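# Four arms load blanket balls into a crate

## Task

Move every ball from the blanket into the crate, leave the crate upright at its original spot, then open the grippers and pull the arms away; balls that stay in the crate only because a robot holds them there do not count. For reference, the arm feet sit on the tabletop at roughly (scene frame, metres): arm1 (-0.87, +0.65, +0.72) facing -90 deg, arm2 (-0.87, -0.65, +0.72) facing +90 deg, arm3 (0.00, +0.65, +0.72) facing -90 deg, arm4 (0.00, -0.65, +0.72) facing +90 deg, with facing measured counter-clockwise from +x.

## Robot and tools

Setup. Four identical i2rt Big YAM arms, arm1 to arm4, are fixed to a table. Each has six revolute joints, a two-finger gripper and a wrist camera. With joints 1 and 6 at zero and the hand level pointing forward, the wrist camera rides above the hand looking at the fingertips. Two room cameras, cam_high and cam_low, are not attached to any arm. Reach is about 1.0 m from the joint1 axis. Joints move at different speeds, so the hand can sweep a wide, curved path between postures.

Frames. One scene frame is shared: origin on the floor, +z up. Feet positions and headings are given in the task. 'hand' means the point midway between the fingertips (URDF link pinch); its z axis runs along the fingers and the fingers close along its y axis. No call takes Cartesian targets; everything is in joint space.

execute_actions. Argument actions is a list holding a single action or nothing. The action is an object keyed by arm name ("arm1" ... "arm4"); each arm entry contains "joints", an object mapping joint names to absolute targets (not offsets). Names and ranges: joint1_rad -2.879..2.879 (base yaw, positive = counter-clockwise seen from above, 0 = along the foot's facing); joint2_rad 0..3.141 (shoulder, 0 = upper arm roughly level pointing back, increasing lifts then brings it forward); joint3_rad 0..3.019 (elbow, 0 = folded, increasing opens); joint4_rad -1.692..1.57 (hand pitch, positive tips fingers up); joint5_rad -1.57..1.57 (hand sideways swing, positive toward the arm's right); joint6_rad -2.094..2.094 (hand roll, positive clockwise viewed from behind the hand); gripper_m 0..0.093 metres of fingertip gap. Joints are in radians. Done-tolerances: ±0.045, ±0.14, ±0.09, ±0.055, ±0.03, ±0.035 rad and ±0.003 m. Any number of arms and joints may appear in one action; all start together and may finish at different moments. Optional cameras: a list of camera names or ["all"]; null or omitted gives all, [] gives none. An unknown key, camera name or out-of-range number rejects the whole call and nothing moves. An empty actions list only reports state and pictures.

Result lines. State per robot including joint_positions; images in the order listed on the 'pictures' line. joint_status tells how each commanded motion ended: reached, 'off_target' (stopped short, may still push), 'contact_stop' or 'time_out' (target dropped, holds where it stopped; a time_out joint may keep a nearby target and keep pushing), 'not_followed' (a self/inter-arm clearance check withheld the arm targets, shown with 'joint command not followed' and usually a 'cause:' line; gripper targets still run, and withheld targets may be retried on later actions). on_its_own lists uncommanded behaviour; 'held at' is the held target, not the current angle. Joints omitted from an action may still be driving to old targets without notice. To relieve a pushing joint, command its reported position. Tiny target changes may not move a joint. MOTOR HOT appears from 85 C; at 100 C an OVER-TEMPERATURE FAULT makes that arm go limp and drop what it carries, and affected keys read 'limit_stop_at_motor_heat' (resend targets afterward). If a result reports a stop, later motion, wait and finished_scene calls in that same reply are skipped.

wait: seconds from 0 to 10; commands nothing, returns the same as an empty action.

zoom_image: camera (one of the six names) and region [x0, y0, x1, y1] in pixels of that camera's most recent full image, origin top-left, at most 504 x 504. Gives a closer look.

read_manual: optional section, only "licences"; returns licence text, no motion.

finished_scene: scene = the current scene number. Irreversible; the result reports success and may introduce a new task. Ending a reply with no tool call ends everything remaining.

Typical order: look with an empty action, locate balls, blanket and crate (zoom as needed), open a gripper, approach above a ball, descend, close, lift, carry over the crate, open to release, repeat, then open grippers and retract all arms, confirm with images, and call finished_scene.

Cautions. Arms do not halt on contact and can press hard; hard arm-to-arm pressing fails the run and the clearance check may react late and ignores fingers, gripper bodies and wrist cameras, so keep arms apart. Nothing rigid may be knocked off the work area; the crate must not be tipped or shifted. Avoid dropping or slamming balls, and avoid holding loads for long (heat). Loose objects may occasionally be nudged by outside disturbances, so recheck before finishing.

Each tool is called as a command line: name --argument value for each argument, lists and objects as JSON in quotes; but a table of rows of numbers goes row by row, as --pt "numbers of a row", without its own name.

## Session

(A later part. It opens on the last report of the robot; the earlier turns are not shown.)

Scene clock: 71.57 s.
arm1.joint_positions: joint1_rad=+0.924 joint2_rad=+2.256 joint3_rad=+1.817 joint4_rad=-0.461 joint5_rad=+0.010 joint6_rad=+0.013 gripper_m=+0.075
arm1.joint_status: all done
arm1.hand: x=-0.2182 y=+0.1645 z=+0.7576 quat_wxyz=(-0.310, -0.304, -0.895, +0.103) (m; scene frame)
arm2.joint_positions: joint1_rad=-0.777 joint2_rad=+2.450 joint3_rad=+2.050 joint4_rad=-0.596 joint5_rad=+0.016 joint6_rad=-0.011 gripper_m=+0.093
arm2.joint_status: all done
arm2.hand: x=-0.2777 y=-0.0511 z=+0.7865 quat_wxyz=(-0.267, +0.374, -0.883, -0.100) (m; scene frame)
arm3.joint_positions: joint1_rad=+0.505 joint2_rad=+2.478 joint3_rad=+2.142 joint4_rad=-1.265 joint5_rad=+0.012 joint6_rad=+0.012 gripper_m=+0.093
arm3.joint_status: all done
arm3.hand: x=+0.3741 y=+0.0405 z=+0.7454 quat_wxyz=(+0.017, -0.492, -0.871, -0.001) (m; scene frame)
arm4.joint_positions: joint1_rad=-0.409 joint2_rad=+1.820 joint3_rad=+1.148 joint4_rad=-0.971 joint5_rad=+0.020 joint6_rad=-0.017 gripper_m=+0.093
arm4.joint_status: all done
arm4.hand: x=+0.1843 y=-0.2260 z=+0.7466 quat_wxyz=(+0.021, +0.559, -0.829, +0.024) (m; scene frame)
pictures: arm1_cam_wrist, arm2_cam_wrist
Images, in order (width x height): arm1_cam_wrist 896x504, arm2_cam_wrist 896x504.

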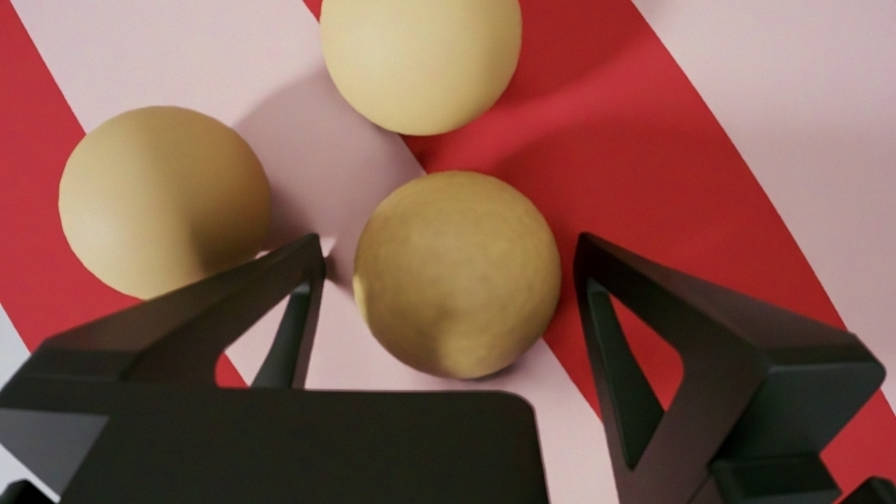

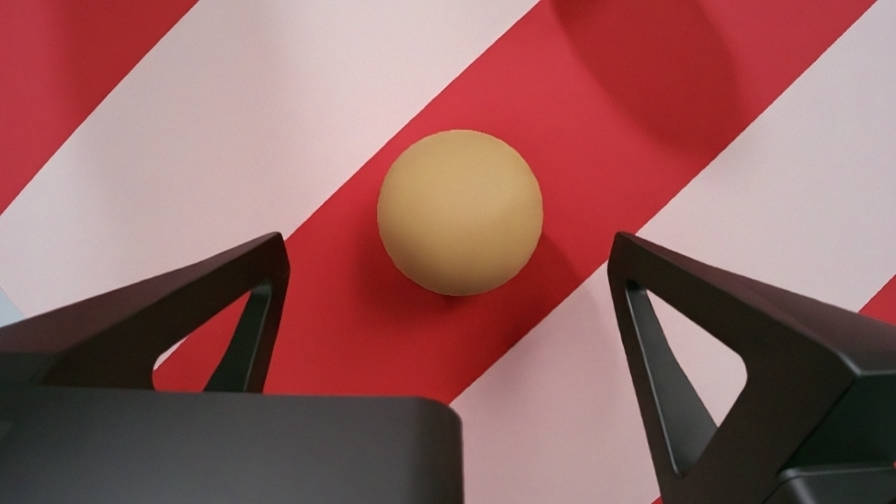

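execute_actions --actions '[{"arm1":{"joints":{"gripper_m":0.04}},"arm2":{"joints":{"joint2_rad":2.545,"joint4_rad":-0.48}},"arm3":{"joints":{"gripper_m":0.04}},"arm4":{"joints":{"gripper_m":0.04}}}]' --cameras '["arm2_cam_wrist"]'

execute_actions --actions '[{"arm1":{"joints":{"joint2_rad":1.4,"joint3_rad":1.55}},"arm2":{"joints":{"gripper_m":0.04}},"arm3":{"joints":{"joint1_rad":0.2,"joint2_rad":1.2,"joint3_rad":1.5,"joint4_rad":-0.9}},"arm4":{"joints":{"joint2_rad":1.15,"joint3_rad":1.5,"joint4_rad":-0.86}}}]' --cameras '[]'

execute_actions --actions '[{"arm1":{"joints":{"joint1_rad":0.19,"joint4_rad":-1.316}},"arm2":{"joints":{"joint2_rad":1.5,"joint3_rad":1.49}},"arm3":{"joints":{"joint1_rad":-0.2}}}]' --cameras '[]'

execute_actions --actions '[{"arm1":{"joints":{"joint2_rad":1.64}},"arm2":{"joints":{"joint1_rad":-0.22,"joint4_rad":-1.15}},"arm3":{"joints":{"joint1_rad":-0.86}},"arm4":{"joints":{"joint1_rad":0.2}}}]' --cameras '[]'

execute_actions --actions '[{"arm1":{"joints":{"gripper_m":0.075}},"arm2":{"joints":{"joint2_rad":1.75}},"arm3":{"joints":{"joint2_rad":2.13,"joint3_rad":2.14,"joint4_rad":-0.753}},"arm4":{"joints":{"joint1_rad":0.83}}}]' --cameras '[]'

execute_actions --actions '[{"arm1":{"joints":{"joint2_rad":1.4}},"arm2":{"joints":{"gripper_m":0.075}},"arm3":{"joints":{"gripper_m":0.085}},"arm4":{"joints":{"joint2_rad":2.05,"joint3_rad":2.23}}}]' --cameras '["cam_high"]'

Scene clock: 80.43 s.
arm1.joint_positions: joint1_rad=+0.924 joint2_rad=+2.256 joint3_rad=+1.817 joint4_rad=-0.461 joint5_rad=+0.010 joint6_rad=+0.013 gripper_m=+0.047
arm1.joint_status: gripper_m off_target (ended at +0.047, target +0.040)
arm1.hand: x=-0.2182 y=+0.1645 z=+0.7576 quat_wxyz=(-0.310, -0.304, -0.895, +0.103) (m; scene frame)
arm2.joint_positions: joint1_rad=-0.777 joint2_rad=+2.510 joint3_rad=+2.056 joint4_rad=-0.491 joint5_rad=+0.016 joint6_rad=-0.011 gripper_m=+0.093
arm2.joint_status: all done
arm2.hand: x=-0.2687 y=-0.0421 z=+0.7547 quat_wxyz=(-0.289, +0.371, -0.876, -0.110) (m; scene frame)
arm3.joint_positions: joint1_rad=+0.505 joint2_rad=+2.478 joint3_rad=+2.142 joint4_rad=-1.265 joint5_rad=+0.013 joint6_rad=+0.012 gripper_m=+0.047
arm3.joint_status: gripper_m off_target (ended at +0.047, target +0.040)
arm3.hand: x=+0.3740 y=+0.0405 z=+0.7454 quat_wxyz=(+0.017, -0.492, -0.871, -0.001) (m; scene frame)
arm4.joint_positions: joint1_rad=-0.409 joint2_rad=+1.820 joint3_rad=+1.148 joint4_rad=-0.971 joint5_rad=+0.020 joint6_rad=-0.017 gripper_m=+0.046
arm4.joint_status: gripper_m off_target (ended at +0.046, target +0.040)
arm4.hand: x=+0.1843 y=-0.2260 z=+0.7466 quat_wxyz=(+0.021, +0.559, -0.829, +0.024) (m; scene frame)
pictures: arm2_cam_wrist
Images, in order (width x height): arm2_cam_wrist 896x504.

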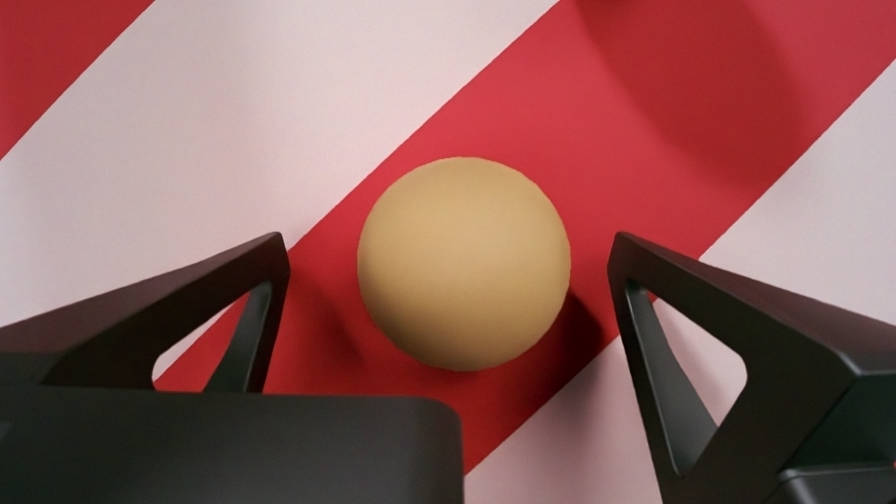

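Scene clock: 83.23 s.
arm1.joint_positions: joint1_rad=+0.924 joint2_rad=+1.393 joint3_rad=+1.547 joint4_rad=-0.453 joint5_rad=+0.010 joint6_rad=+0.013 gripper_m=+0.047
arm1.joint_status: all done
arm1.hand: x=-0.3607 y=+0.2679 z=+1.2347 quat_wxyz=(-0.563, -0.261, -0.762, +0.184) (m; scene frame)
arm2.joint_positions: joint1_rad=-0.777 joint2_rad=+2.510 joint3_rad=+2.056 joint4_rad=-0.491 joint5_rad=+0.016 joint6_rad=-0.011 gripper_m=+0.047
arm2.joint_status: gripper_m off_target (ended at +0.047, target +0.040)
arm2.hand: x=-0.2687 y=-0.0421 z=+0.7547 quat_wxyz=(-0.289, +0.371, -0.876, -0.110) (m; scene frame)
arm3.joint_positions: joint1_rad=+0.207 joint2_rad=+1.208 joint3_rad=+1.497 joint4_rad=-0.914 joint5_rad=+0.014 joint6_rad=+0.012 gripper_m=+0.047
arm3.joint_status: all done
arm3.hand: x=+0.1285 y=+0.1501 z=+1.2806 quat_wxyz=(-0.358, -0.550, -0.700, +0.282) (m; scene frame)
arm4.joint_positions: joint1_rad=-0.409 joint2_rad=+1.160 joint3_rad=+1.497 joint4_rad=-0.861 joint5_rad=+0.019 joint6_rad=-0.017 gripper_m=+0.046
arm4.joint_status: all done
arm4.hand: x=+0.2008 y=-0.1910 z=+1.2573 quat_wxyz=(-0.427, +0.478, -0.719, -0.269) (m; scene frame)
pictures: none
joint command not followed: on one or more control steps a check withheld the commanded joint targets of the arm3 arm, and it was not sent them on those steps.
cause: the commanded joint targets would bring a part of the robot too close to another arm (this arm's wrist (the part past joint 4) and the other arm's wrist (the part past joint 4), along the way the arms are being sent); next, command targets that bring no part of the robot closer to that arm.
No camera images: the call's "cameras" was empty. Leave "cameras" out to get every camera's image.

Scene clock: 85.03 s.
arm1.joint_positions: joint1_rad=+0.188 joint2_rad=+1.393 joint3_rad=+1.547 joint4_rad=-1.309 joint5_rad=+0.012 joint6_rad=+0.013 gripper_m=+0.047
arm1.joint_status: all done
arm1.hand: x=-0.7738 y=+0.1588 z=+1.0822 quat_wxyz=(-0.155, -0.626, -0.753, +0.133) (m; scene frame)
arm2.joint_positions: joint1_rad=-0.777 joint2_rad=+1.481 joint3_rad=+1.485 joint4_rad=-0.483 joint5_rad=+0.016 joint6_rad=-0.011 gripper_m=+0.047
arm2.joint_status: all done
arm2.hand: x=-0.4102 y=-0.1839 z=+1.2231 quat_wxyz=(-0.484, +0.332, -0.787, -0.191) (m; scene frame)
arm3.joint_positions: joint1_rad=-0.206 joint2_rad=+1.208 joint3_rad=+1.497 joint4_rad=-0.914 joint5_rad=+0.014 joint6_rad=+0.012 gripper_m=+0.047
arm3.joint_status: all done
arm3.hand: x=-0.0833 y=+0.1408 z=+1.2808 quat_wxyz=(-0.293, -0.682, -0.572, +0.349) (m; scene frame)
arm4.joint_positions: joint1_rad=-0.409 joint2_rad=+1.160 joint3_rad=+1.497 joint4_rad=-0.861 joint5_rad=+0.019 joint6_rad=-0.017 gripper_m=+0.046
arm4.joint_status: not commanded
arm4.hand: x=+0.2008 y=-0.1910 z=+1.2573 quat_wxyz=(-0.427, +0.478, -0.719, -0.269) (m; scene frame)
pictures: none
No camera images: the call's "cameras" was empty. Leave "cameras" out to get every camera's image.

Scene clock: 86.40 s.
arm1.joint_positions: joint1_rad=+0.188 joint2_rad=+1.652 joint3_rad=+1.538 joint4_rad=-1.311 joint5_rad=+0.012 joint6_rad=+0.013 gripper_m=+0.047
arm1.joint_status: all done
arm1.hand: x=-0.7668 y=+0.1233 z=+0.9484 quat_wxyz=(-0.050, -0.637, -0.767, +0.049) (m; scene frame)
arm2.joint_positions: joint1_rad=-0.212 joint2_rad=+1.482 joint3_rad=+1.485 joint4_rad=-1.140 joint5_rad=+0.015 joint6_rad=-0.011 gripper_m=+0.047
arm2.joint_status: all done
arm2.hand: x=-0.7553 y=-0.1214 z=+1.1117 quat_wxyz=(-0.174, +0.617, -0.757, -0.127) (m; scene frame)
arm3.joint_positions: joint1_rad=-0.863 joint2_rad=+1.208 joint3_rad=+1.497 joint4_rad=-0.914 joint5_rad=+0.014 joint6_rad=+0.012 gripper_m=+0.047
arm3.joint_status: all done
arm3.hand: x=-0.3770 y=+0.2980 z=+1.2810 quat_wxyz=(-0.165, -0.830, -0.321, +0.425) (m; scene frame)
arm4.joint_positions: joint1_rad=+0.203 joint2_rad=+1.160 joint3_rad=+1.497 joint4_rad=-0.861 joint5_rad=+0.017 joint6_rad=-0.017 gripper_m=+0.046
arm4.joint_status: all done
arm4.hand: x=-0.1034 y=-0.1597 z=+1.2572 quat_wxyz=(-0.327, +0.674, -0.540, -0.384) (m; scene frame)
pictures: none
No camera images: the call's "cameras" was empty. Leave "cameras" out to get every camera's image.

Scene clock: 88.40 s.
arm1.joint_positions: joint1_rad=+0.188 joint2_rad=+1.652 joint3_rad=+1.538 joint4_rad=-1.311 joint5_rad=+0.012 joint6_rad=+0.013 gripper_m=+0.075
arm1.joint_status: all done
arm1.hand: x=-0.7668 y=+0.1233 z=+0.9484 quat_wxyz=(-0.050, -0.637, -0.767, +0.049) (m; scene frame)
arm2.joint_positions: joint1_rad=-0.212 joint2_rad=+1.764 joint3_rad=+1.472 joint4_rad=-1.144 joint5_rad=+0.015 joint6_rad=-0.011 gripper_m=+0.047
arm2.joint_status: all done
arm2.hand: x=-0.7507 y=-0.1030 z=+0.9555 quat_wxyz=(-0.059, +0.631, -0.772, -0.035) (m; scene frame)
arm3.joint_positions: joint1_rad=-0.863 joint2_rad=+2.137 joint3_rad=+2.082 joint4_rad=-0.760 joint5_rad=+0.014 joint6_rad=+0.012 gripper_m=+0.047
arm3.joint_status: all done
arm3.hand: x=-0.6071 y=+0.0808 z=+1.0217 quat_wxyz=(-0.132, -0.866, -0.336, +0.345) (m; scene frame)
arm4.joint_positions: joint1_rad=+0.833 joint2_rad=+1.160 joint3_rad=+1.497 joint4_rad=-0.861 joint5_rad=+0.017 joint6_rad=-0.017 gripper_m=+0.046
arm4.joint_status: all done
arm4.hand: x=-0.3757 y=-0.3153 z=+1.2551 quat_wxyz=(-0.194, +0.809, -0.304, -0.464) (m; scene frame)
pictures: none
No camera images: the call's "cameras" was empty. Leave "cameras" out to get every camera's image.

Scene clock: 90.20 s.
arm1.joint_positions: joint1_rad=+0.188 joint2_rad=+1.379 joint3_rad=+1.538 joint4_rad=-1.311 joint5_rad=+0.012 joint6_rad=+0.013 gripper_m=+0.075
arm1.joint_status: all done
arm1.hand: x=-0.7748 y=+0.1637 z=+1.0840 quat_wxyz=(-0.155, -0.626, -0.752, +0.133) (m; scene frame)
arm2.joint_positions: joint1_rad=-0.212 joint2_rad=+1.764 joint3_rad=+1.472 joint4_rad=-1.144 joint5_rad=+0.015 joint6_rad=-0.011 gripper_m=+0.075
arm2.joint_status: all done
arm2.hand: x=-0.7507 y=-0.1030 z=+0.9555 quat_wxyz=(-0.059, +0.631, -0.772, -0.035) (m; scene frame)
arm3.joint_positions: joint1_rad=-0.863 joint2_rad=+2.137 joint3_rad=+2.082 joint4_rad=-0.760 joint5_rad=+0.014 joint6_rad=+0.012 gripper_m=+0.085
arm3.joint_status: all done
arm3.hand: x=-0.6071 y=+0.0808 z=+1.0217 quat_wxyz=(-0.132, -0.866, -0.336, +0.345) (m; scene frame)
arm4.joint_positions: joint1_rad=+0.833 joint2_rad=+2.081 joint3_rad=+2.161 joint4_rad=-0.861 joint5_rad=+0.017 joint6_rad=-0.017 gripper_m=+0.046
arm4.joint_status: all done
arm4.hand: x=-0.6101 y=-0.1028 z=+1.0347 quat_wxyz=(-0.153, +0.863, -0.323, -0.357) (m; scene frame)
pictures: cam_high
Images, in order (width x height): cam_high 896x504.

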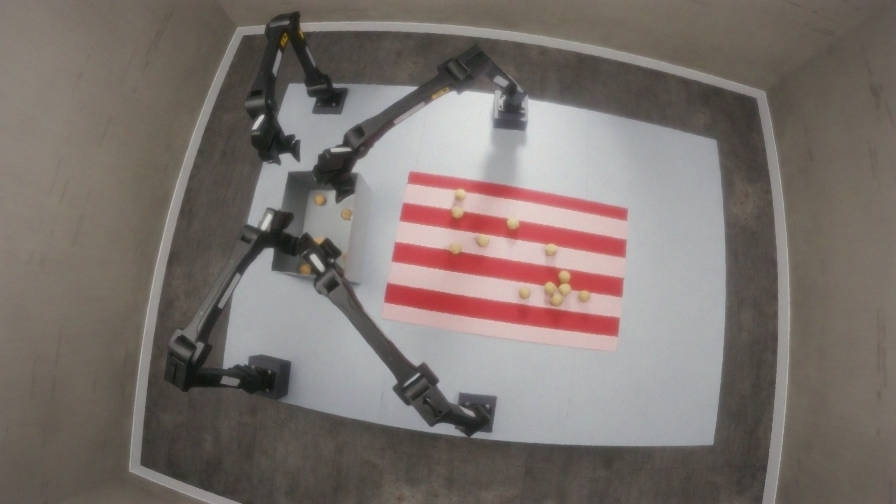

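execute_actions --actions '[{"arm4":{"joints":{"gripper_m":0.093}},"arm2":{"joints":{"joint2_rad":1.5,"gripper_m":0.093}},"arm3":{"joints":{"joint2_rad":1.3,"joint3_rad":1.6}},"arm1":{"joints":{"gripper_m":0.093}}}]' --cameras '["cam_high"]'

Scene clock: 105.80 s.
arm1.joint_positions: joint1_rad=+0.188 joint2_rad=+1.379 joint3_rad=+1.538 joint4_rad=-1.311 joint5_rad=+0.012 joint6_rad=+0.013 gripper_m=+0.093
arm1.joint_status: all done
arm1.hand: x=-0.7748 y=+0.1637 z=+1.0840 quat_wxyz=(-0.155, -0.626, -0.752, +0.133) (m; scene frame)
arm2.joint_positions: joint1_rad=-0.212 joint2_rad=+1.475 joint3_rad=+1.472 joint4_rad=-1.144 joint5_rad=+0.015 joint6_rad=-0.011 gripper_m=+0.093
arm2.joint_status: all done
arm2.hand: x=-0.7563 y=-0.1262 z=+1.1084 quat_wxyz=(-0.170, +0.618, -0.757, -0.124) (m; scene frame)
arm3.joint_positions: joint1_rad=-0.863 joint2_rad=+1.308 joint3_rad=+1.597 joint4_rad=-0.760 joint5_rad=+0.014 joint6_rad=+0.012 gripper_m=+0.085
arm3.joint_status: all done
arm3.hand: x=-0.4193 y=+0.2581 z=+1.3182 quat_wxyz=(-0.190, -0.795, -0.307, +0.487) (m; scene frame)
arm4.joint_positions: joint1_rad=+0.833 joint2_rad=+2.081 joint3_rad=+2.161 joint4_rad=-0.861 joint5_rad=+0.017 joint6_rad=-0.017 gripper_m=+0.093
arm4.joint_status: all done
arm4.hand: x=-0.6101 y=-0.1028 z=+1.0347 quat_wxyz=(-0.153, +0.863, -0.323, -0.357) (m; scene frame)
pictures: cam_high
Images, in order (width x height): cam_high 896x504.

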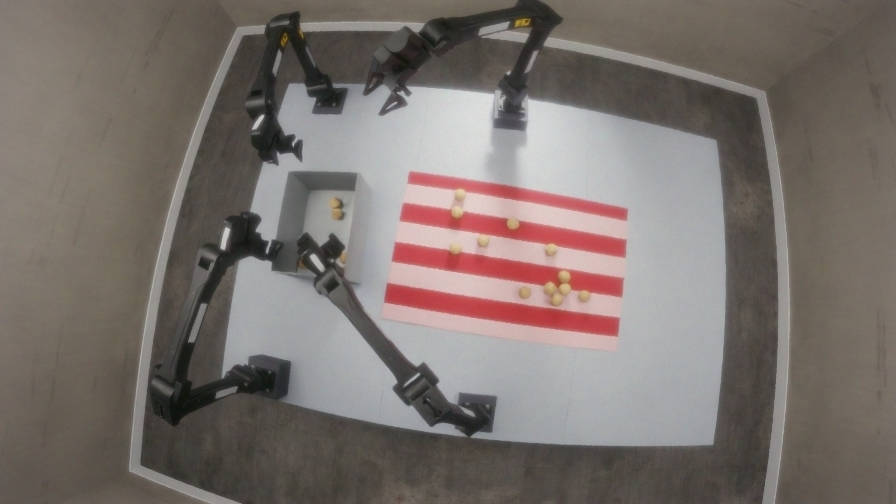

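execute_actions --actions '[{"arm4":{"joints":{"joint2_rad":1.3,"joint3_rad":1.5,"joint1_rad":-0.254}},"arm2":{"joints":{"joint2_rad":0.9,"joint1_rad":0.3}},"arm3":{"joints":{"joint1_rad":0.313,"gripper_m":0.093,"joint4_rad":-1.11}}}]' --cameras '[]'

execute_actions --actions '[{"arm4":{"joints":{"joint2_rad":1.84,"joint3_rad":1.32,"joint4_rad":-1.014}},"arm3":{"joints":{"joint2_rad":2.21,"joint3_rad":1.785}},"arm1":{"joints":{"joint1_rad":1.0,"joint2_rad":1.7,"joint3_rad":2.04,"joint4_rad":-0.704}}}]' --cameras '[]'

execute_actions --actions '[{"arm1":{"joints":{"joint2_rad":2.30}}}]' --cameras '["arm1_cam_wrist","arm3_cam_wrist","arm4_cam_wrist"]'

Scene clock: 119.17 s.
arm1.joint_positions: joint1_rad=+0.188 joint2_rad=+1.379 joint3_rad=+1.538 joint4_rad=-1.311 joint5_rad=+0.012 joint6_rad=+0.013 gripper_m=+0.093
arm1.joint_status: not commanded
arm1.hand: x=-0.7748 y=+0.1637 z=+1.0840 quat_wxyz=(-0.155, -0.626, -0.752, +0.133) (m; scene frame)
arm2.joint_positions: joint1_rad=+0.292 joint2_rad=+0.898 joint3_rad=+1.486 joint4_rad=-1.144 joint5_rad=+0.014 joint6_rad=-0.011 gripper_m=+0.093
arm2.joint_status: all done
arm2.hand: x=-0.9752 y=-0.2990 z=+1.3702 quat_wxyz=(-0.298, +0.703, -0.520, -0.383) (m; scene frame)
arm3.joint_positions: joint1_rad=+0.318 joint2_rad=+1.308 joint3_rad=+1.597 joint4_rad=-1.101 joint5_rad=+0.014 joint6_rad=+0.012 gripper_m=+0.093
arm3.joint_status: all done
arm3.hand: x=+0.1859 y=+0.1598 z=+1.2507 quat_wxyz=(-0.302, -0.533, -0.761, +0.213) (m; scene frame)
arm4.joint_positions: joint1_rad=-0.257 joint2_rad=+1.282 joint3_rad=+1.506 joint4_rad=-0.861 joint5_rad=+0.019 joint6_rad=-0.017 gripper_m=+0.093
arm4.joint_status: all done
arm4.hand: x=+0.1385 y=-0.1235 z=+1.2017 quat_wxyz=(-0.367, +0.549, -0.701, -0.270) (m; scene frame)
pictures: none
No camera images: the call's "cameras" was empty. Leave "cameras" out to get every camera's image.

Scene clock: 120.90 s.
arm1.joint_positions: joint1_rad=+1.004 joint2_rad=+1.700 joint3_rad=+2.003 joint4_rad=-0.715 joint5_rad=+0.010 joint6_rad=+0.013 gripper_m=+0.093
arm1.joint_status: all done
arm1.hand: x=-0.2524 y=+0.2602 z=+1.2454 quat_wxyz=(-0.525, -0.239, -0.803, +0.149) (m; scene frame)
arm2.joint_positions: joint1_rad=+0.292 joint2_rad=+0.898 joint3_rad=+1.486 joint4_rad=-1.144 joint5_rad=+0.014 joint6_rad=-0.011 gripper_m=+0.093
arm2.joint_status: not commanded
arm2.hand: x=-0.9752 y=-0.2990 z=+1.3702 quat_wxyz=(-0.298, +0.703, -0.520, -0.383) (m; scene frame)
arm3.joint_positions: joint1_rad=+0.318 joint2_rad=+2.217 joint3_rad=+1.760 joint4_rad=-1.106 joint5_rad=+0.014 joint6_rad=+0.012 gripper_m=+0.093
arm3.joint_status: all done
arm3.hand: x=+0.2300 y=+0.0435 z=+0.7842 quat_wxyz=(+0.001, -0.571, -0.821, +0.008) (m; scene frame)
arm4.joint_positions: joint1_rad=-0.257 joint2_rad=+1.864 joint3_rad=+1.304 joint4_rad=-1.008 joint5_rad=+0.019 joint6_rad=-0.017 gripper_m=+0.093
arm4.joint_status: all done
arm4.hand: x=+0.1320 y=-0.1466 z=+0.7748 quat_wxyz=(-0.011, +0.620, -0.784, +0.003) (m; scene frame)
pictures: none
No camera images: the call's "cameras" was empty. Leave "cameras" out to get every camera's image.

Scene clock: 122.33 s.
arm1.joint_positions: joint1_rad=+1.004 joint2_rad=+2.296 joint3_rad=+2.017 joint4_rad=-0.701 joint5_rad=+0.011 joint6_rad=+0.012 gripper_m=+0.093
arm1.joint_status: all done
arm1.hand: x=-0.1684 y=+0.2097 z=+0.7917 quat_wxyz=(-0.277, -0.271, -0.918, +0.081) (m; scene frame)
arm2.joint_positions: joint1_rad=+0.292 joint2_rad=+0.898 joint3_rad=+1.486 joint4_rad=-1.144 joint5_rad=+0.014 joint6_rad=-0.011 gripper_m=+0.093
arm2.joint_status: not commanded
arm2.hand: x=-0.9752 y=-0.2990 z=+1.3702 quat_wxyz=(-0.298, +0.703, -0.520, -0.383) (m; scene frame)
arm3.joint_positions: joint1_rad=+0.318 joint2_rad=+2.217 joint3_rad=+1.760 joint4_rad=-1.106 joint5_rad=+0.014 joint6_rad=+0.012 gripper_m=+0.093
arm3.joint_status: not commanded
arm3.hand: x=+0.2300 y=+0.0435 z=+0.7842 quat_wxyz=(+0.001, -0.571, -0.821, +0.008) (m; scene frame)
arm4.joint_positions: joint1_rad=-0.257 joint2_rad=+1.864 joint3_rad=+1.304 joint4_rad=-1.008 joint5_rad=+0.019 joint6_rad=-0.017 gripper_m=+0.093
arm4.joint_status: not commanded
arm4.hand: x=+0.1320 y=-0.1466 z=+0.7748 quat_wxyz=(-0.011, +0.620, -0.784, +0.003) (m; scene frame)
pictures: arm1_cam_wrist, arm3_cam_wrist, arm4_cam_wrist
Images, in order (width x height): arm1_cam_wrist 896x504, arm3_cam_wrist 896x504, arm4_cam_wrist 896x504.

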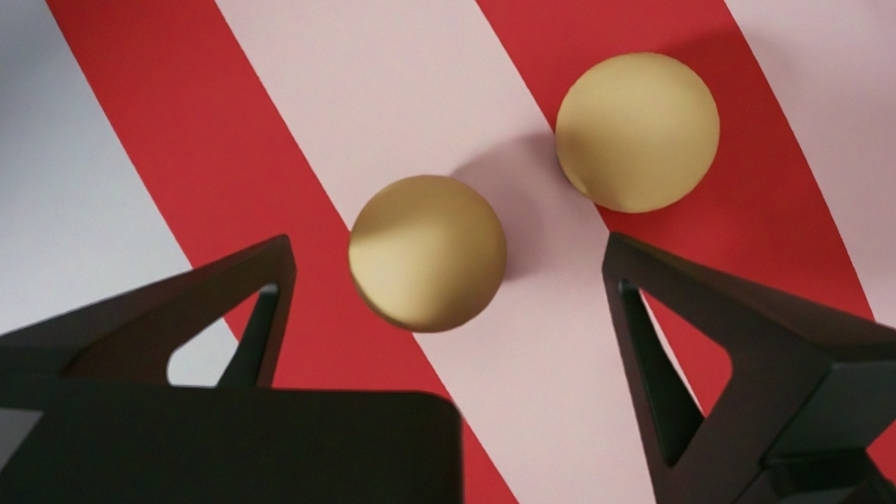

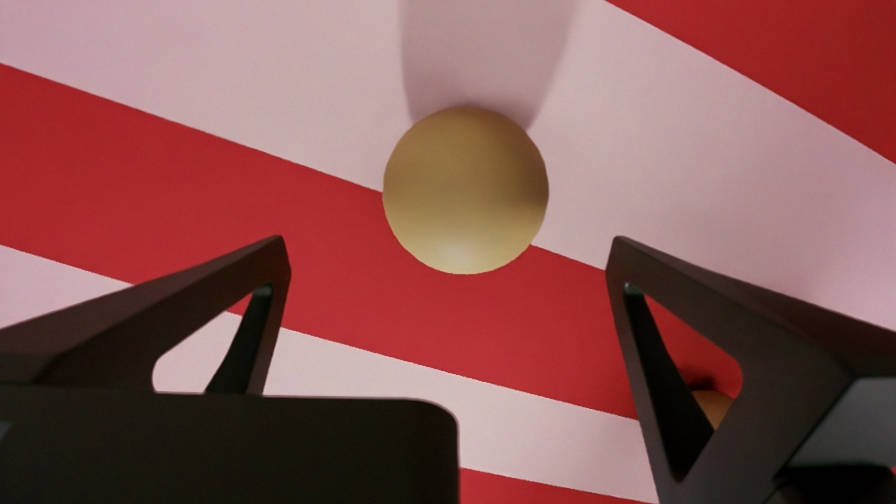

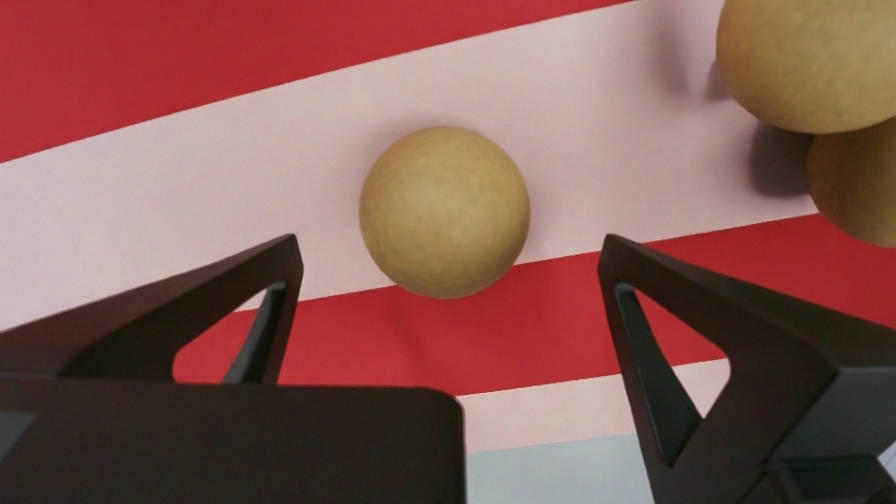

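execute_actions --actions '[{"arm1":{"joints":{"joint2_rad":2.36,"gripper_m":0.075,"joint1_rad":1.012}},"arm3":{"joints":{"joint2_rad":2.28,"joint4_rad":-1.07}},"arm4":{"joints":{"joint2_rad":1.92,"joint4_rad":-0.98}}}]' --cameras '["arm1_cam_wrist","arm3_cam_wrist","arm4_cam_wrist"]'

Scene clock: 125.77 s.
arm1.joint_positions: joint1_rad=+1.004 joint2_rad=+2.317 joint3_rad=+2.017 joint4_rad=-0.701 joint5_rad=+0.011 joint6_rad=+0.012 gripper_m=+0.075
arm1.joint_status: all done
arm1.hand: x=-0.1699 y=+0.2107 z=+0.7745 quat_wxyz=(-0.267, -0.272, -0.921, +0.078) (m; scene frame)
arm2.joint_positions: joint1_rad=+0.292 joint2_rad=+0.898 joint3_rad=+1.486 joint4_rad=-1.144 joint5_rad=+0.014 joint6_rad=-0.011 gripper_m=+0.093
arm2.joint_status: not commanded
arm2.hand: x=-0.9752 y=-0.2990 z=+1.3702 quat_wxyz=(-0.298, +0.703, -0.520, -0.383) (m; scene frame)
arm3.joint_positions: joint1_rad=+0.318 joint2_rad=+2.284 joint3_rad=+1.760 joint4_rad=-1.080 joint5_rad=+0.014 joint6_rad=+0.012 gripper_m=+0.093
arm3.joint_status: all done
arm3.hand: x=+0.2281 y=+0.0483 z=+0.7425 quat_wxyz=(+0.018, -0.571, -0.821, -0.003) (m; scene frame)
arm4.joint_positions: joint1_rad=-0.257 joint2_rad=+1.904 joint3_rad=+1.304 joint4_rad=-0.990 joint5_rad=+0.019 joint6_rad=-0.017 gripper_m=+0.093
arm4.joint_status: all done
arm4.hand: x=+0.1320 y=-0.1466 z=+0.7547 quat_wxyz=(-0.002, +0.620, -0.784, +0.009) (m; scene frame)
pictures: arm1_cam_wrist, arm3_cam_wrist, arm4_cam_wrist
Images, in order (width x height): arm1_cam_wrist 896x504, arm3_cam_wrist 896x504, arm4_cam_wrist 896x504.

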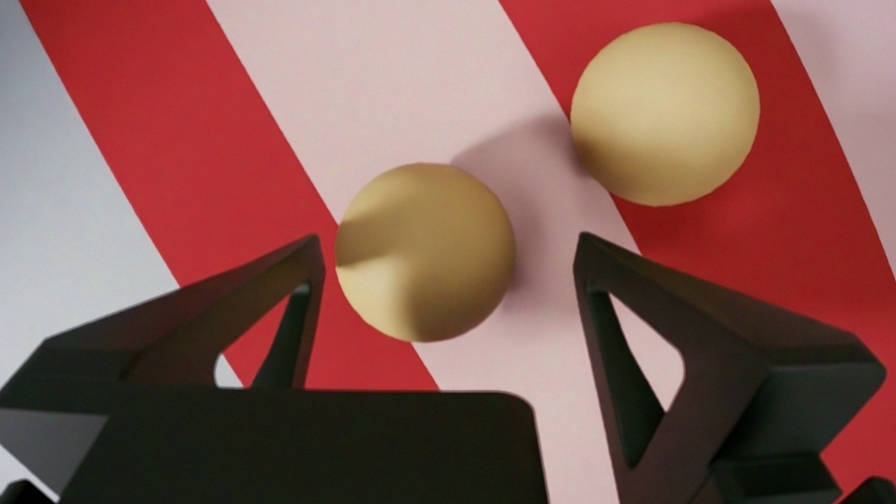

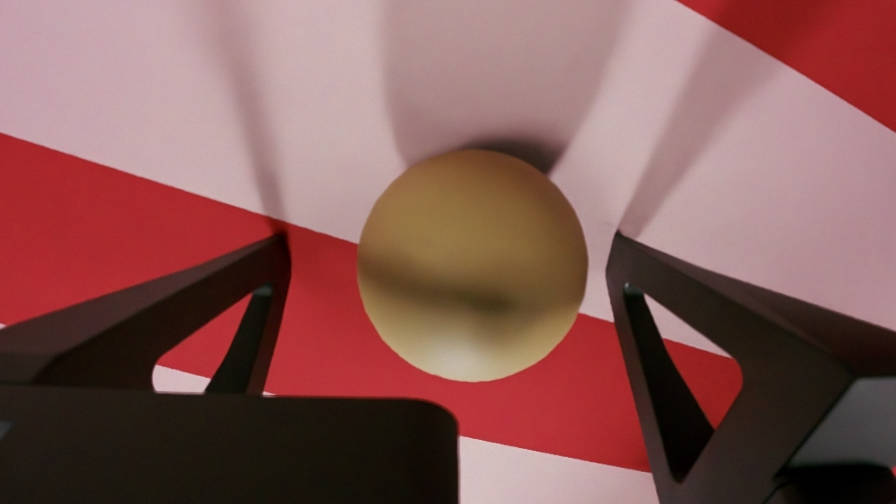

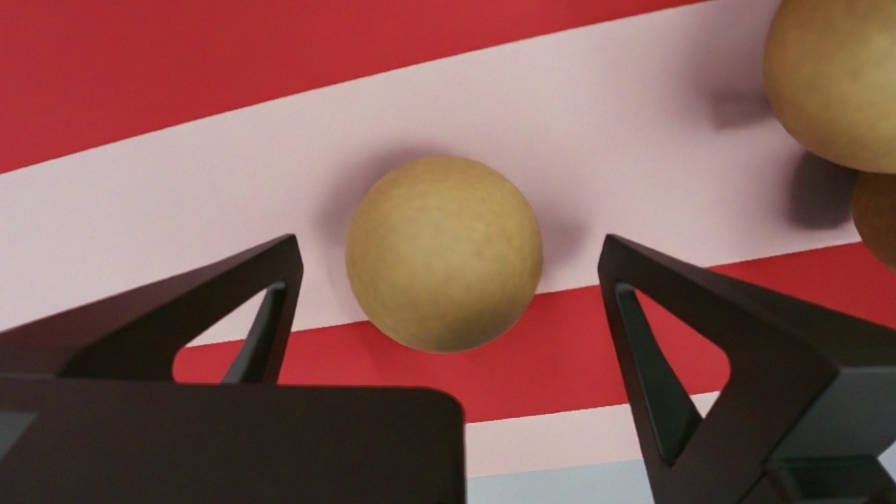

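execute_actions --actions '[{"arm1":{"joints":{"joint2_rad":2.41,"joint4_rad":-0.62,"gripper_m":0.085}},"arm3":{"joints":{"gripper_m":0.04}},"arm4":{"joints":{"gripper_m":0.04,"joint2_rad":1.93}}}]' --cameras '["arm1_cam_wrist"]'

Scene clock: 129.13 s.
arm1.joint_positions: joint1_rad=+1.004 joint2_rad=+2.353 joint3_rad=+2.020 joint4_rad=-0.625 joint5_rad=+0.011 joint6_rad=+0.012 gripper_m=+0.085
arm1.joint_status: all done
arm1.hand: x=-0.1589 y=+0.2039 z=+0.7576 quat_wxyz=(-0.288, -0.270, -0.915, +0.084) (m; scene frame)
arm2.joint_positions: joint1_rad=+0.292 joint2_rad=+0.898 joint3_rad=+1.486 joint4_rad=-1.144 joint5_rad=+0.014 joint6_rad=-0.011 gripper_m=+0.093
arm2.joint_status: not commanded
arm2.hand: x=-0.9752 y=-0.2990 z=+1.3702 quat_wxyz=(-0.298, +0.703, -0.520, -0.383) (m; scene frame)
arm3.joint_positions: joint1_rad=+0.318 joint2_rad=+2.284 joint3_rad=+1.760 joint4_rad=-1.080 joint5_rad=+0.014 joint6_rad=+0.012 gripper_m=+0.046
arm3.joint_status: gripper_m off_target (ended at +0.046, target +0.040)
arm3.hand: x=+0.2280 y=+0.0483 z=+0.7425 quat_wxyz=(+0.018, -0.571, -0.821, -0.003) (m; scene frame)
arm4.joint_positions: joint1_rad=-0.257 joint2_rad=+1.904 joint3_rad=+1.304 joint4_rad=-0.990 joint5_rad=+0.019 joint6_rad=-0.017 gripper_m=+0.047
arm4.joint_status: gripper_m off_target (ended at +0.047, target +0.040); the others done
arm4.hand: x=+0.1320 y=-0.1465 z=+0.7547 quat_wxyz=(-0.002, +0.620, -0.784, +0.009) (m; scene frame)
pictures: arm1_cam_wrist
Images, in order (width x height): arm1_cam_wrist 896x504.

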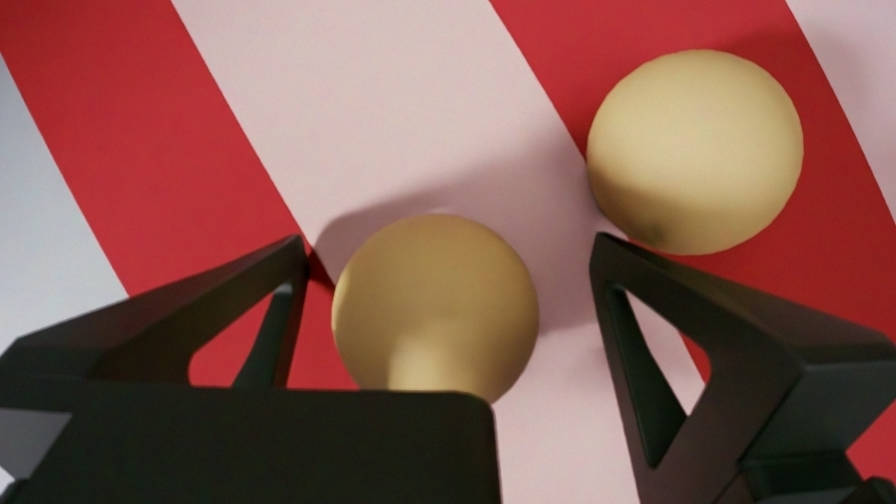

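A bit lower, then close.

execute_actions --actions '[{"arm1":{"joints":{"joint2_rad":2.42,"joint4_rad":-0.66}},"arm3":{"joints":{"joint2_rad":1.2,"joint3_rad":1.5,"joint4_rad":-0.9}},"arm4":{"joints":{"joint2_rad":1.15,"joint3_rad":1.5,"joint4_rad":-0.86}}}]' --cameras '[]'

execute_actions --actions '[{"arm1":{"joints":{"gripper_m":0.04}},"arm4":{"joints":{"joint1_rad":0.83}}}]' --cameras '["arm1_cam_wrist"]'

execute_actions --actions '[{"arm1":{"joints":{"joint2_rad":1.4,"joint3_rad":1.55}},"arm4":{"joints":{"joint2_rad":2.05,"joint3_rad":2.23}},"arm3":{"joints":{"joint1_rad":-0.1}}}]' --cameras '[]'

execute_actions --actions '[{"arm1":{"joints":{"joint1_rad":0.19,"joint4_rad":-1.316}},"arm4":{"joints":{"gripper_m":0.093}},"arm3":{"joints":{"joint1_rad":-0.3}}}]' --cameras '[]'

execute_actions --actions '[{"arm1":{"joints":{"joint2_rad":1.64}},"arm4":{"joints":{"joint2_rad":1.3,"joint3_rad":1.5,"joint1_rad":-0.48}},"arm3":{"joints":{"joint1_rad":-0.86}}}]' --cameras '[]'

execute_actions --actions '[{"arm1":{"joints":{"gripper_m":0.075}},"arm4":{"joints":{"joint2_rad":1.82,"joint3_rad":1.45,"joint4_rad":-1.17}},"arm3":{"joints":{"joint2_rad":2.13,"joint3_rad":2.14,"joint4_rad":-0.753}}}]' --cameras '[]'

execute_actions --actions '[{"arm1":{"joints":{"joint2_rad":1.4}},"arm3":{"joints":{"gripper_m":0.093}}}]' --cameras '["cam_high","arm4_cam_wrist"]'

Scene clock: 140.13 s.
arm1.joint_positions: joint1_rad=+1.004 joint2_rad=+2.353 joint3_rad=+2.021 joint4_rad=-0.638 joint5_rad=+0.011 joint6_rad=+0.012 gripper_m=+0.085
arm1.joint_status: all done
arm1.hand: x=-0.1610 y=+0.2052 z=+0.7562 quat_wxyz=(-0.282, -0.270, -0.917, +0.082) (m; scene frame)
arm2.joint_positions: joint1_rad=+0.292 joint2_rad=+0.898 joint3_rad=+1.486 joint4_rad=-1.144 joint5_rad=+0.014 joint6_rad=-0.011 gripper_m=+0.093
arm2.joint_status: not commanded
arm2.hand: x=-0.9752 y=-0.2990 z=+1.3702 quat_wxyz=(-0.298, +0.703, -0.520, -0.383) (m; scene frame)
arm3.joint_positions: joint1_rad=+0.318 joint2_rad=+1.205 joint3_rad=+1.488 joint4_rad=-0.906 joint5_rad=+0.014 joint6_rad=+0.012 gripper_m=+0.046
arm3.joint_status: all done
arm3.hand: x=+0.1829 y=+0.1674 z=+1.2787 quat_wxyz=(-0.374, -0.511, -0.729, +0.262) (m; scene frame)
arm4.joint_positions: joint1_rad=-0.257 joint2_rad=+1.153 joint3_rad=+1.488 joint4_rad=-0.865 joint5_rad=+0.019 joint6_rad=-0.017 gripper_m=+0.047
arm4.joint_status: all done
arm4.hand: x=+0.1269 y=-0.1690 z=+1.2552 quat_wxyz=(-0.404, +0.533, -0.681, -0.299) (m; scene frame)
pictures: none
No camera images: the call's "cameras" was empty. Leave "cameras" out to get every camera's image.

Scene clock: 141.67 s.
arm1.joint_positions: joint1_rad=+1.004 joint2_rad=+2.353 joint3_rad=+2.021 joint4_rad=-0.641 joint5_rad=+0.011 joint6_rad=+0.012 gripper_m=+0.044
arm1.joint_status: gripper_m off_target (ended at +0.044, target +0.040)
arm1.hand: x=-0.1615 y=+0.2055 z=+0.7558 quat_wxyz=(-0.280, -0.271, -0.917, +0.082) (m; scene frame)
arm2.joint_positions: joint1_rad=+0.292 joint2_rad=+0.898 joint3_rad=+1.486 joint4_rad=-1.144 joint5_rad=+0.014 joint6_rad=-0.011 gripper_m=+0.093
arm2.joint_status: not commanded
arm2.hand: x=-0.9752 y=-0.2990 z=+1.3702 quat_wxyz=(-0.298, +0.703, -0.520, -0.383) (m; scene frame)
arm3.joint_positions: joint1_rad=+0.318 joint2_rad=+1.205 joint3_rad=+1.488 joint4_rad=-0.906 joint5_rad=+0.014 joint6_rad=+0.012 gripper_m=+0.046
arm3.joint_status: not commanded
arm3.hand: x=+0.1829 y=+0.1674 z=+1.2787 quat_wxyz=(-0.374, -0.511, -0.729, +0.262) (m; scene frame)
arm4.joint_positions: joint1_rad=+0.833 joint2_rad=+1.153 joint3_rad=+1.488 joint4_rad=-0.865 joint5_rad=+0.017 joint6_rad=-0.017 gripper_m=+0.047
arm4.joint_status: all done
arm4.hand: x=-0.3732 y=-0.3176 z=+1.2529 quat_wxyz=(-0.193, +0.811, -0.304, -0.461) (m; scene frame)
pictures: arm1_cam_wrist
Images, in order (width x height): arm1_cam_wrist 896x504.

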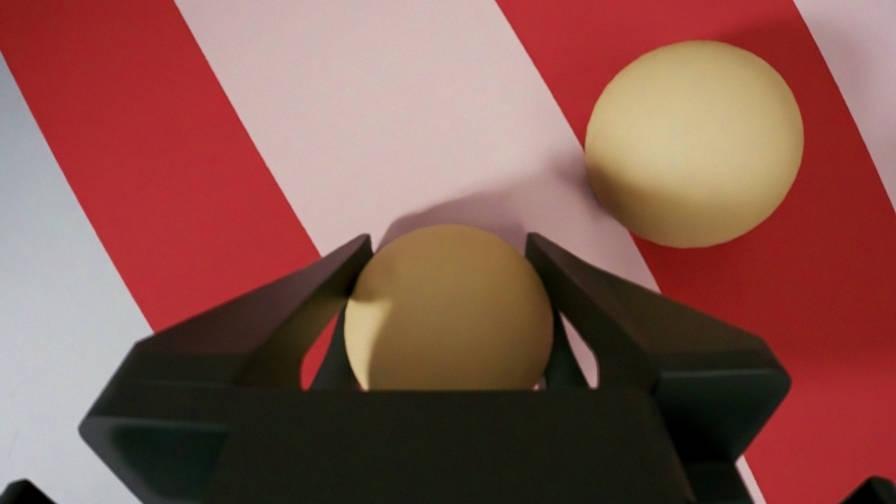

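Scene clock: 143.63 s.
arm1.joint_positions: joint1_rad=+1.004 joint2_rad=+1.390 joint3_rad=+1.549 joint4_rad=-0.660 joint5_rad=+0.011 joint6_rad=+0.012 gripper_m=+0.044
arm1.joint_status: all done
arm1.hand: x=-0.3499 y=+0.3209 z=+1.1908 quat_wxyz=(-0.488, -0.246, -0.826, +0.140) (m; scene frame)
arm2.joint_positions: joint1_rad=+0.292 joint2_rad=+0.898 joint3_rad=+1.486 joint4_rad=-1.144 joint5_rad=+0.014 joint6_rad=-0.011 gripper_m=+0.093
arm2.joint_status: not commanded
arm2.hand: x=-0.9752 y=-0.2990 z=+1.3702 quat_wxyz=(-0.298, +0.703, -0.520, -0.383) (m; scene frame)
arm3.joint_positions: joint1_rad=-0.106 joint2_rad=+1.205 joint3_rad=+1.488 joint4_rad=-0.906 joint5_rad=+0.014 joint6_rad=+0.012 gripper_m=+0.046
arm3.joint_status: all done
arm3.hand: x=-0.0318 y=+0.1351 z=+1.2789 quat_wxyz=(-0.311, -0.652, -0.605, +0.335) (m; scene frame)
arm4.joint_positions: joint1_rad=+0.833 joint2_rad=+2.081 joint3_rad=+2.161 joint4_rad=-0.865 joint5_rad=+0.017 joint6_rad=-0.017 gripper_m=+0.047
arm4.joint_status: all done
arm4.hand: x=-0.6097 y=-0.1032 z=+1.0341 quat_wxyz=(-0.152, +0.864, -0.323, -0.355) (m; scene frame)
pictures: none
No camera images: the call's "cameras" was empty. Leave "cameras" out to get every camera's image.

Scene clock: 145.00 s.
arm1.joint_positions: joint1_rad=+0.190 joint2_rad=+1.390 joint3_rad=+1.549 joint4_rad=-1.309 joint5_rad=+0.011 joint6_rad=+0.012 gripper_m=+0.044
arm1.joint_status: all done
arm1.hand: x=-0.7729 y=+0.1593 z=+1.0844 quat_wxyz=(-0.156, -0.625, -0.753, +0.134) (m; scene frame)
arm2.joint_positions: joint1_rad=+0.292 joint2_rad=+0.898 joint3_rad=+1.486 joint4_rad=-1.144 joint5_rad=+0.014 joint6_rad=-0.011 gripper_m=+0.093
arm2.joint_status: not commanded
arm2.hand: x=-0.9752 y=-0.2990 z=+1.3702 quat_wxyz=(-0.298, +0.703, -0.520, -0.383) (m; scene frame)
arm3.joint_positions: joint1_rad=-0.306 joint2_rad=+1.205 joint3_rad=+1.488 joint4_rad=-0.906 joint5_rad=+0.014 joint6_rad=+0.012 gripper_m=+0.046
arm3.joint_status: all done
arm3.hand: x=-0.1335 y=+0.1518 z=+1.2790 quat_wxyz=(-0.276, -0.709, -0.537, +0.364) (m; scene frame)
arm4.joint_positions: joint1_rad=+0.833 joint2_rad=+2.081 joint3_rad=+2.161 joint4_rad=-0.865 joint5_rad=+0.017 joint6_rad=-0.017 gripper_m=+0.093
arm4.joint_status: all done
arm4.hand: x=-0.6097 y=-0.1032 z=+1.0341 quat_wxyz=(-0.152, +0.864, -0.323, -0.355) (m; scene frame)
pictures: none
No camera images: the call's "cameras" was empty. Leave "cameras" out to get every camera's image.

Scene clock: 146.70 s.
arm1.joint_positions: joint1_rad=+0.190 joint2_rad=+1.652 joint3_rad=+1.538 joint4_rad=-1.311 joint5_rad=+0.011 joint6_rad=+0.012 gripper_m=+0.044
arm1.joint_status: all done
arm1.hand: x=-0.7657 y=+0.1235 z=+0.9486 quat_wxyz=(-0.050, -0.636, -0.768, +0.048) (m; scene frame)
arm2.joint_positions: joint1_rad=+0.292 joint2_rad=+0.898 joint3_rad=+1.486 joint4_rad=-1.144 joint5_rad=+0.014 joint6_rad=-0.011 gripper_m=+0.093
arm2.joint_status: not commanded
arm2.hand: x=-0.9752 y=-0.2990 z=+1.3702 quat_wxyz=(-0.298, +0.703, -0.520, -0.383) (m; scene frame)
arm3.joint_positions: joint1_rad=-0.864 joint2_rad=+1.205 joint3_rad=+1.488 joint4_rad=-0.906 joint5_rad=+0.014 joint6_rad=+0.012 gripper_m=+0.046
arm3.joint_status: all done
arm3.hand: x=-0.3772 y=+0.2984 z=+1.2792 quat_wxyz=(-0.165, -0.830, -0.320, +0.426) (m; scene frame)
arm4.joint_positions: joint1_rad=-0.487 joint2_rad=+1.287 joint3_rad=+1.506 joint4_rad=-0.863 joint5_rad=+0.018 joint6_rad=-0.017 gripper_m=+0.093
arm4.joint_status: all done
arm4.hand: x=+0.2565 y=-0.1682 z=+1.1983 quat_wxyz=(-0.391, +0.465, -0.761, -0.226) (m; scene frame)
pictures: none
No camera images: the call's "cameras" was empty. Leave "cameras" out to get every camera's image.

Scene clock: 148.70 s.
arm1.joint_positions: joint1_rad=+0.190 joint2_rad=+1.652 joint3_rad=+1.538 joint4_rad=-1.311 joint5_rad=+0.011 joint6_rad=+0.012 gripper_m=+0.075
arm1.joint_status: all done
arm1.hand: x=-0.7657 y=+0.1235 z=+0.9486 quat_wxyz=(-0.050, -0.636, -0.768, +0.048) (m; scene frame)
arm2.joint_positions: joint1_rad=+0.292 joint2_rad=+0.898 joint3_rad=+1.486 joint4_rad=-1.144 joint5_rad=+0.014 joint6_rad=-0.011 gripper_m=+0.093
arm2.joint_status: not commanded
arm2.hand: x=-0.9752 y=-0.2990 z=+1.3702 quat_wxyz=(-0.298, +0.703, -0.520, -0.383) (m; scene frame)
arm3.joint_positions: joint1_rad=-0.864 joint2_rad=+2.137 joint3_rad=+2.083 joint4_rad=-0.760 joint5_rad=+0.014 joint6_rad=+0.012 gripper_m=+0.046
arm3.joint_status: all done
arm3.hand: x=-0.6075 y=+0.0812 z=+1.0222 quat_wxyz=(-0.132, -0.866, -0.335, +0.346) (m; scene frame)
arm4.joint_positions: joint1_rad=-0.487 joint2_rad=+1.845 joint3_rad=+1.434 joint4_rad=-1.164 joint5_rad=+0.018 joint6_rad=-0.017 gripper_m=+0.093
arm4.joint_status: all done
arm4.hand: x=+0.2516 y=-0.1745 z=+0.8278 quat_wxyz=(-0.006, +0.526, -0.850, +0.004) (m; scene frame)
pictures: none
No camera images: the call's "cameras" was empty. Leave "cameras" out to get every camera's image.

Scene clock: 149.97 s.
arm1.joint_positions: joint1_rad=+0.190 joint2_rad=+1.379 joint3_rad=+1.538 joint4_rad=-1.312 joint5_rad=+0.011 joint6_rad=+0.012 gripper_m=+0.075
arm1.joint_status: all done
arm1.hand: x=-0.7738 y=+0.1640 z=+1.0841 quat_wxyz=(-0.155, -0.625, -0.753, +0.133) (m; scene frame)
arm2.joint_positions: joint1_rad=+0.292 joint2_rad=+0.898 joint3_rad=+1.486 joint4_rad=-1.144 joint5_rad=+0.014 joint6_rad=-0.011 gripper_m=+0.093
arm2.joint_status: not commanded
arm2.hand: x=-0.9752 y=-0.2990 z=+1.3702 quat_wxyz=(-0.298, +0.703, -0.520, -0.383) (m; scene frame)
arm3.joint_positions: joint1_rad=-0.864 joint2_rad=+2.137 joint3_rad=+2.083 joint4_rad=-0.760 joint5_rad=+0.014 joint6_rad=+0.012 gripper_m=+0.093
arm3.joint_status: all done
arm3.hand: x=-0.6075 y=+0.0812 z=+1.0222 quat_wxyz=(-0.132, -0.866, -0.335, +0.346) (m; scene frame)
arm4.joint_positions: joint1_rad=-0.487 joint2_rad=+1.845 joint3_rad=+1.434 joint4_rad=-1.164 joint5_rad=+0.018 joint6_rad=-0.017 gripper_m=+0.093
arm4.joint_status: not commanded
arm4.hand: x=+0.2516 y=-0.1745 z=+0.8278 quat_wxyz=(-0.006, +0.526, -0.850, +0.004) (m; scene frame)
pictures: arm4_cam_wrist, cam_high
Images, in order (width x height): arm4_cam_wrist 896x504, cam_high 896x504.

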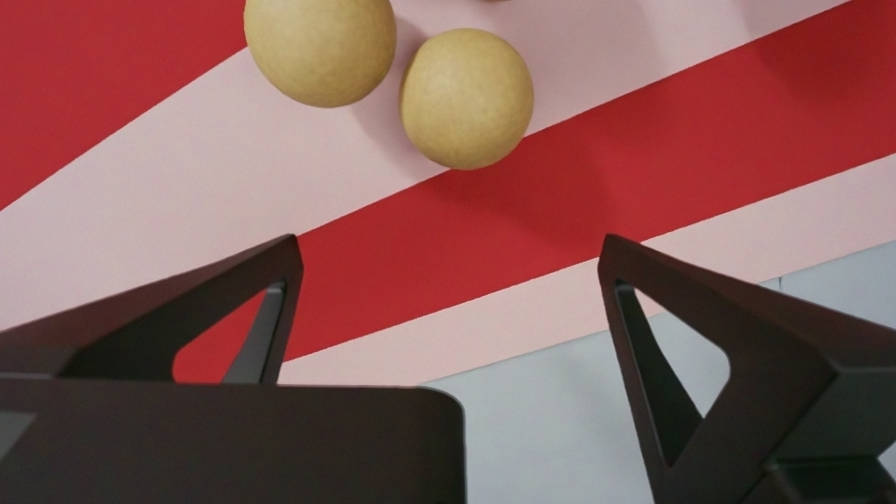

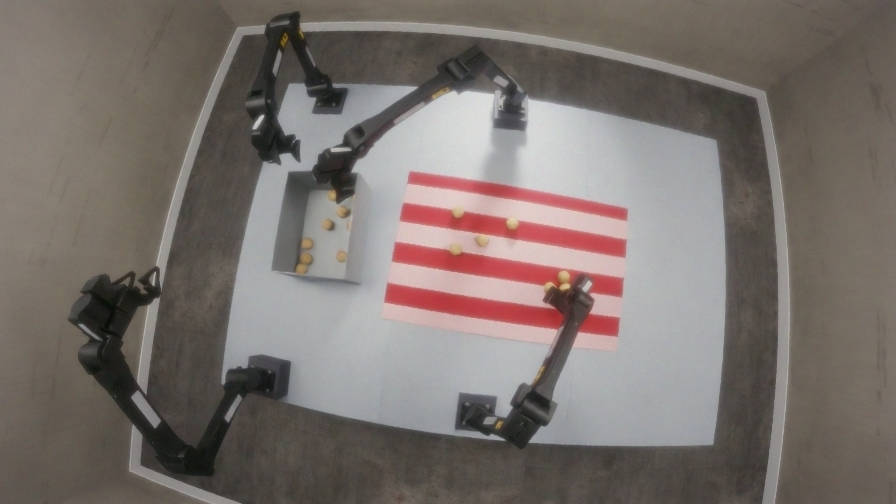

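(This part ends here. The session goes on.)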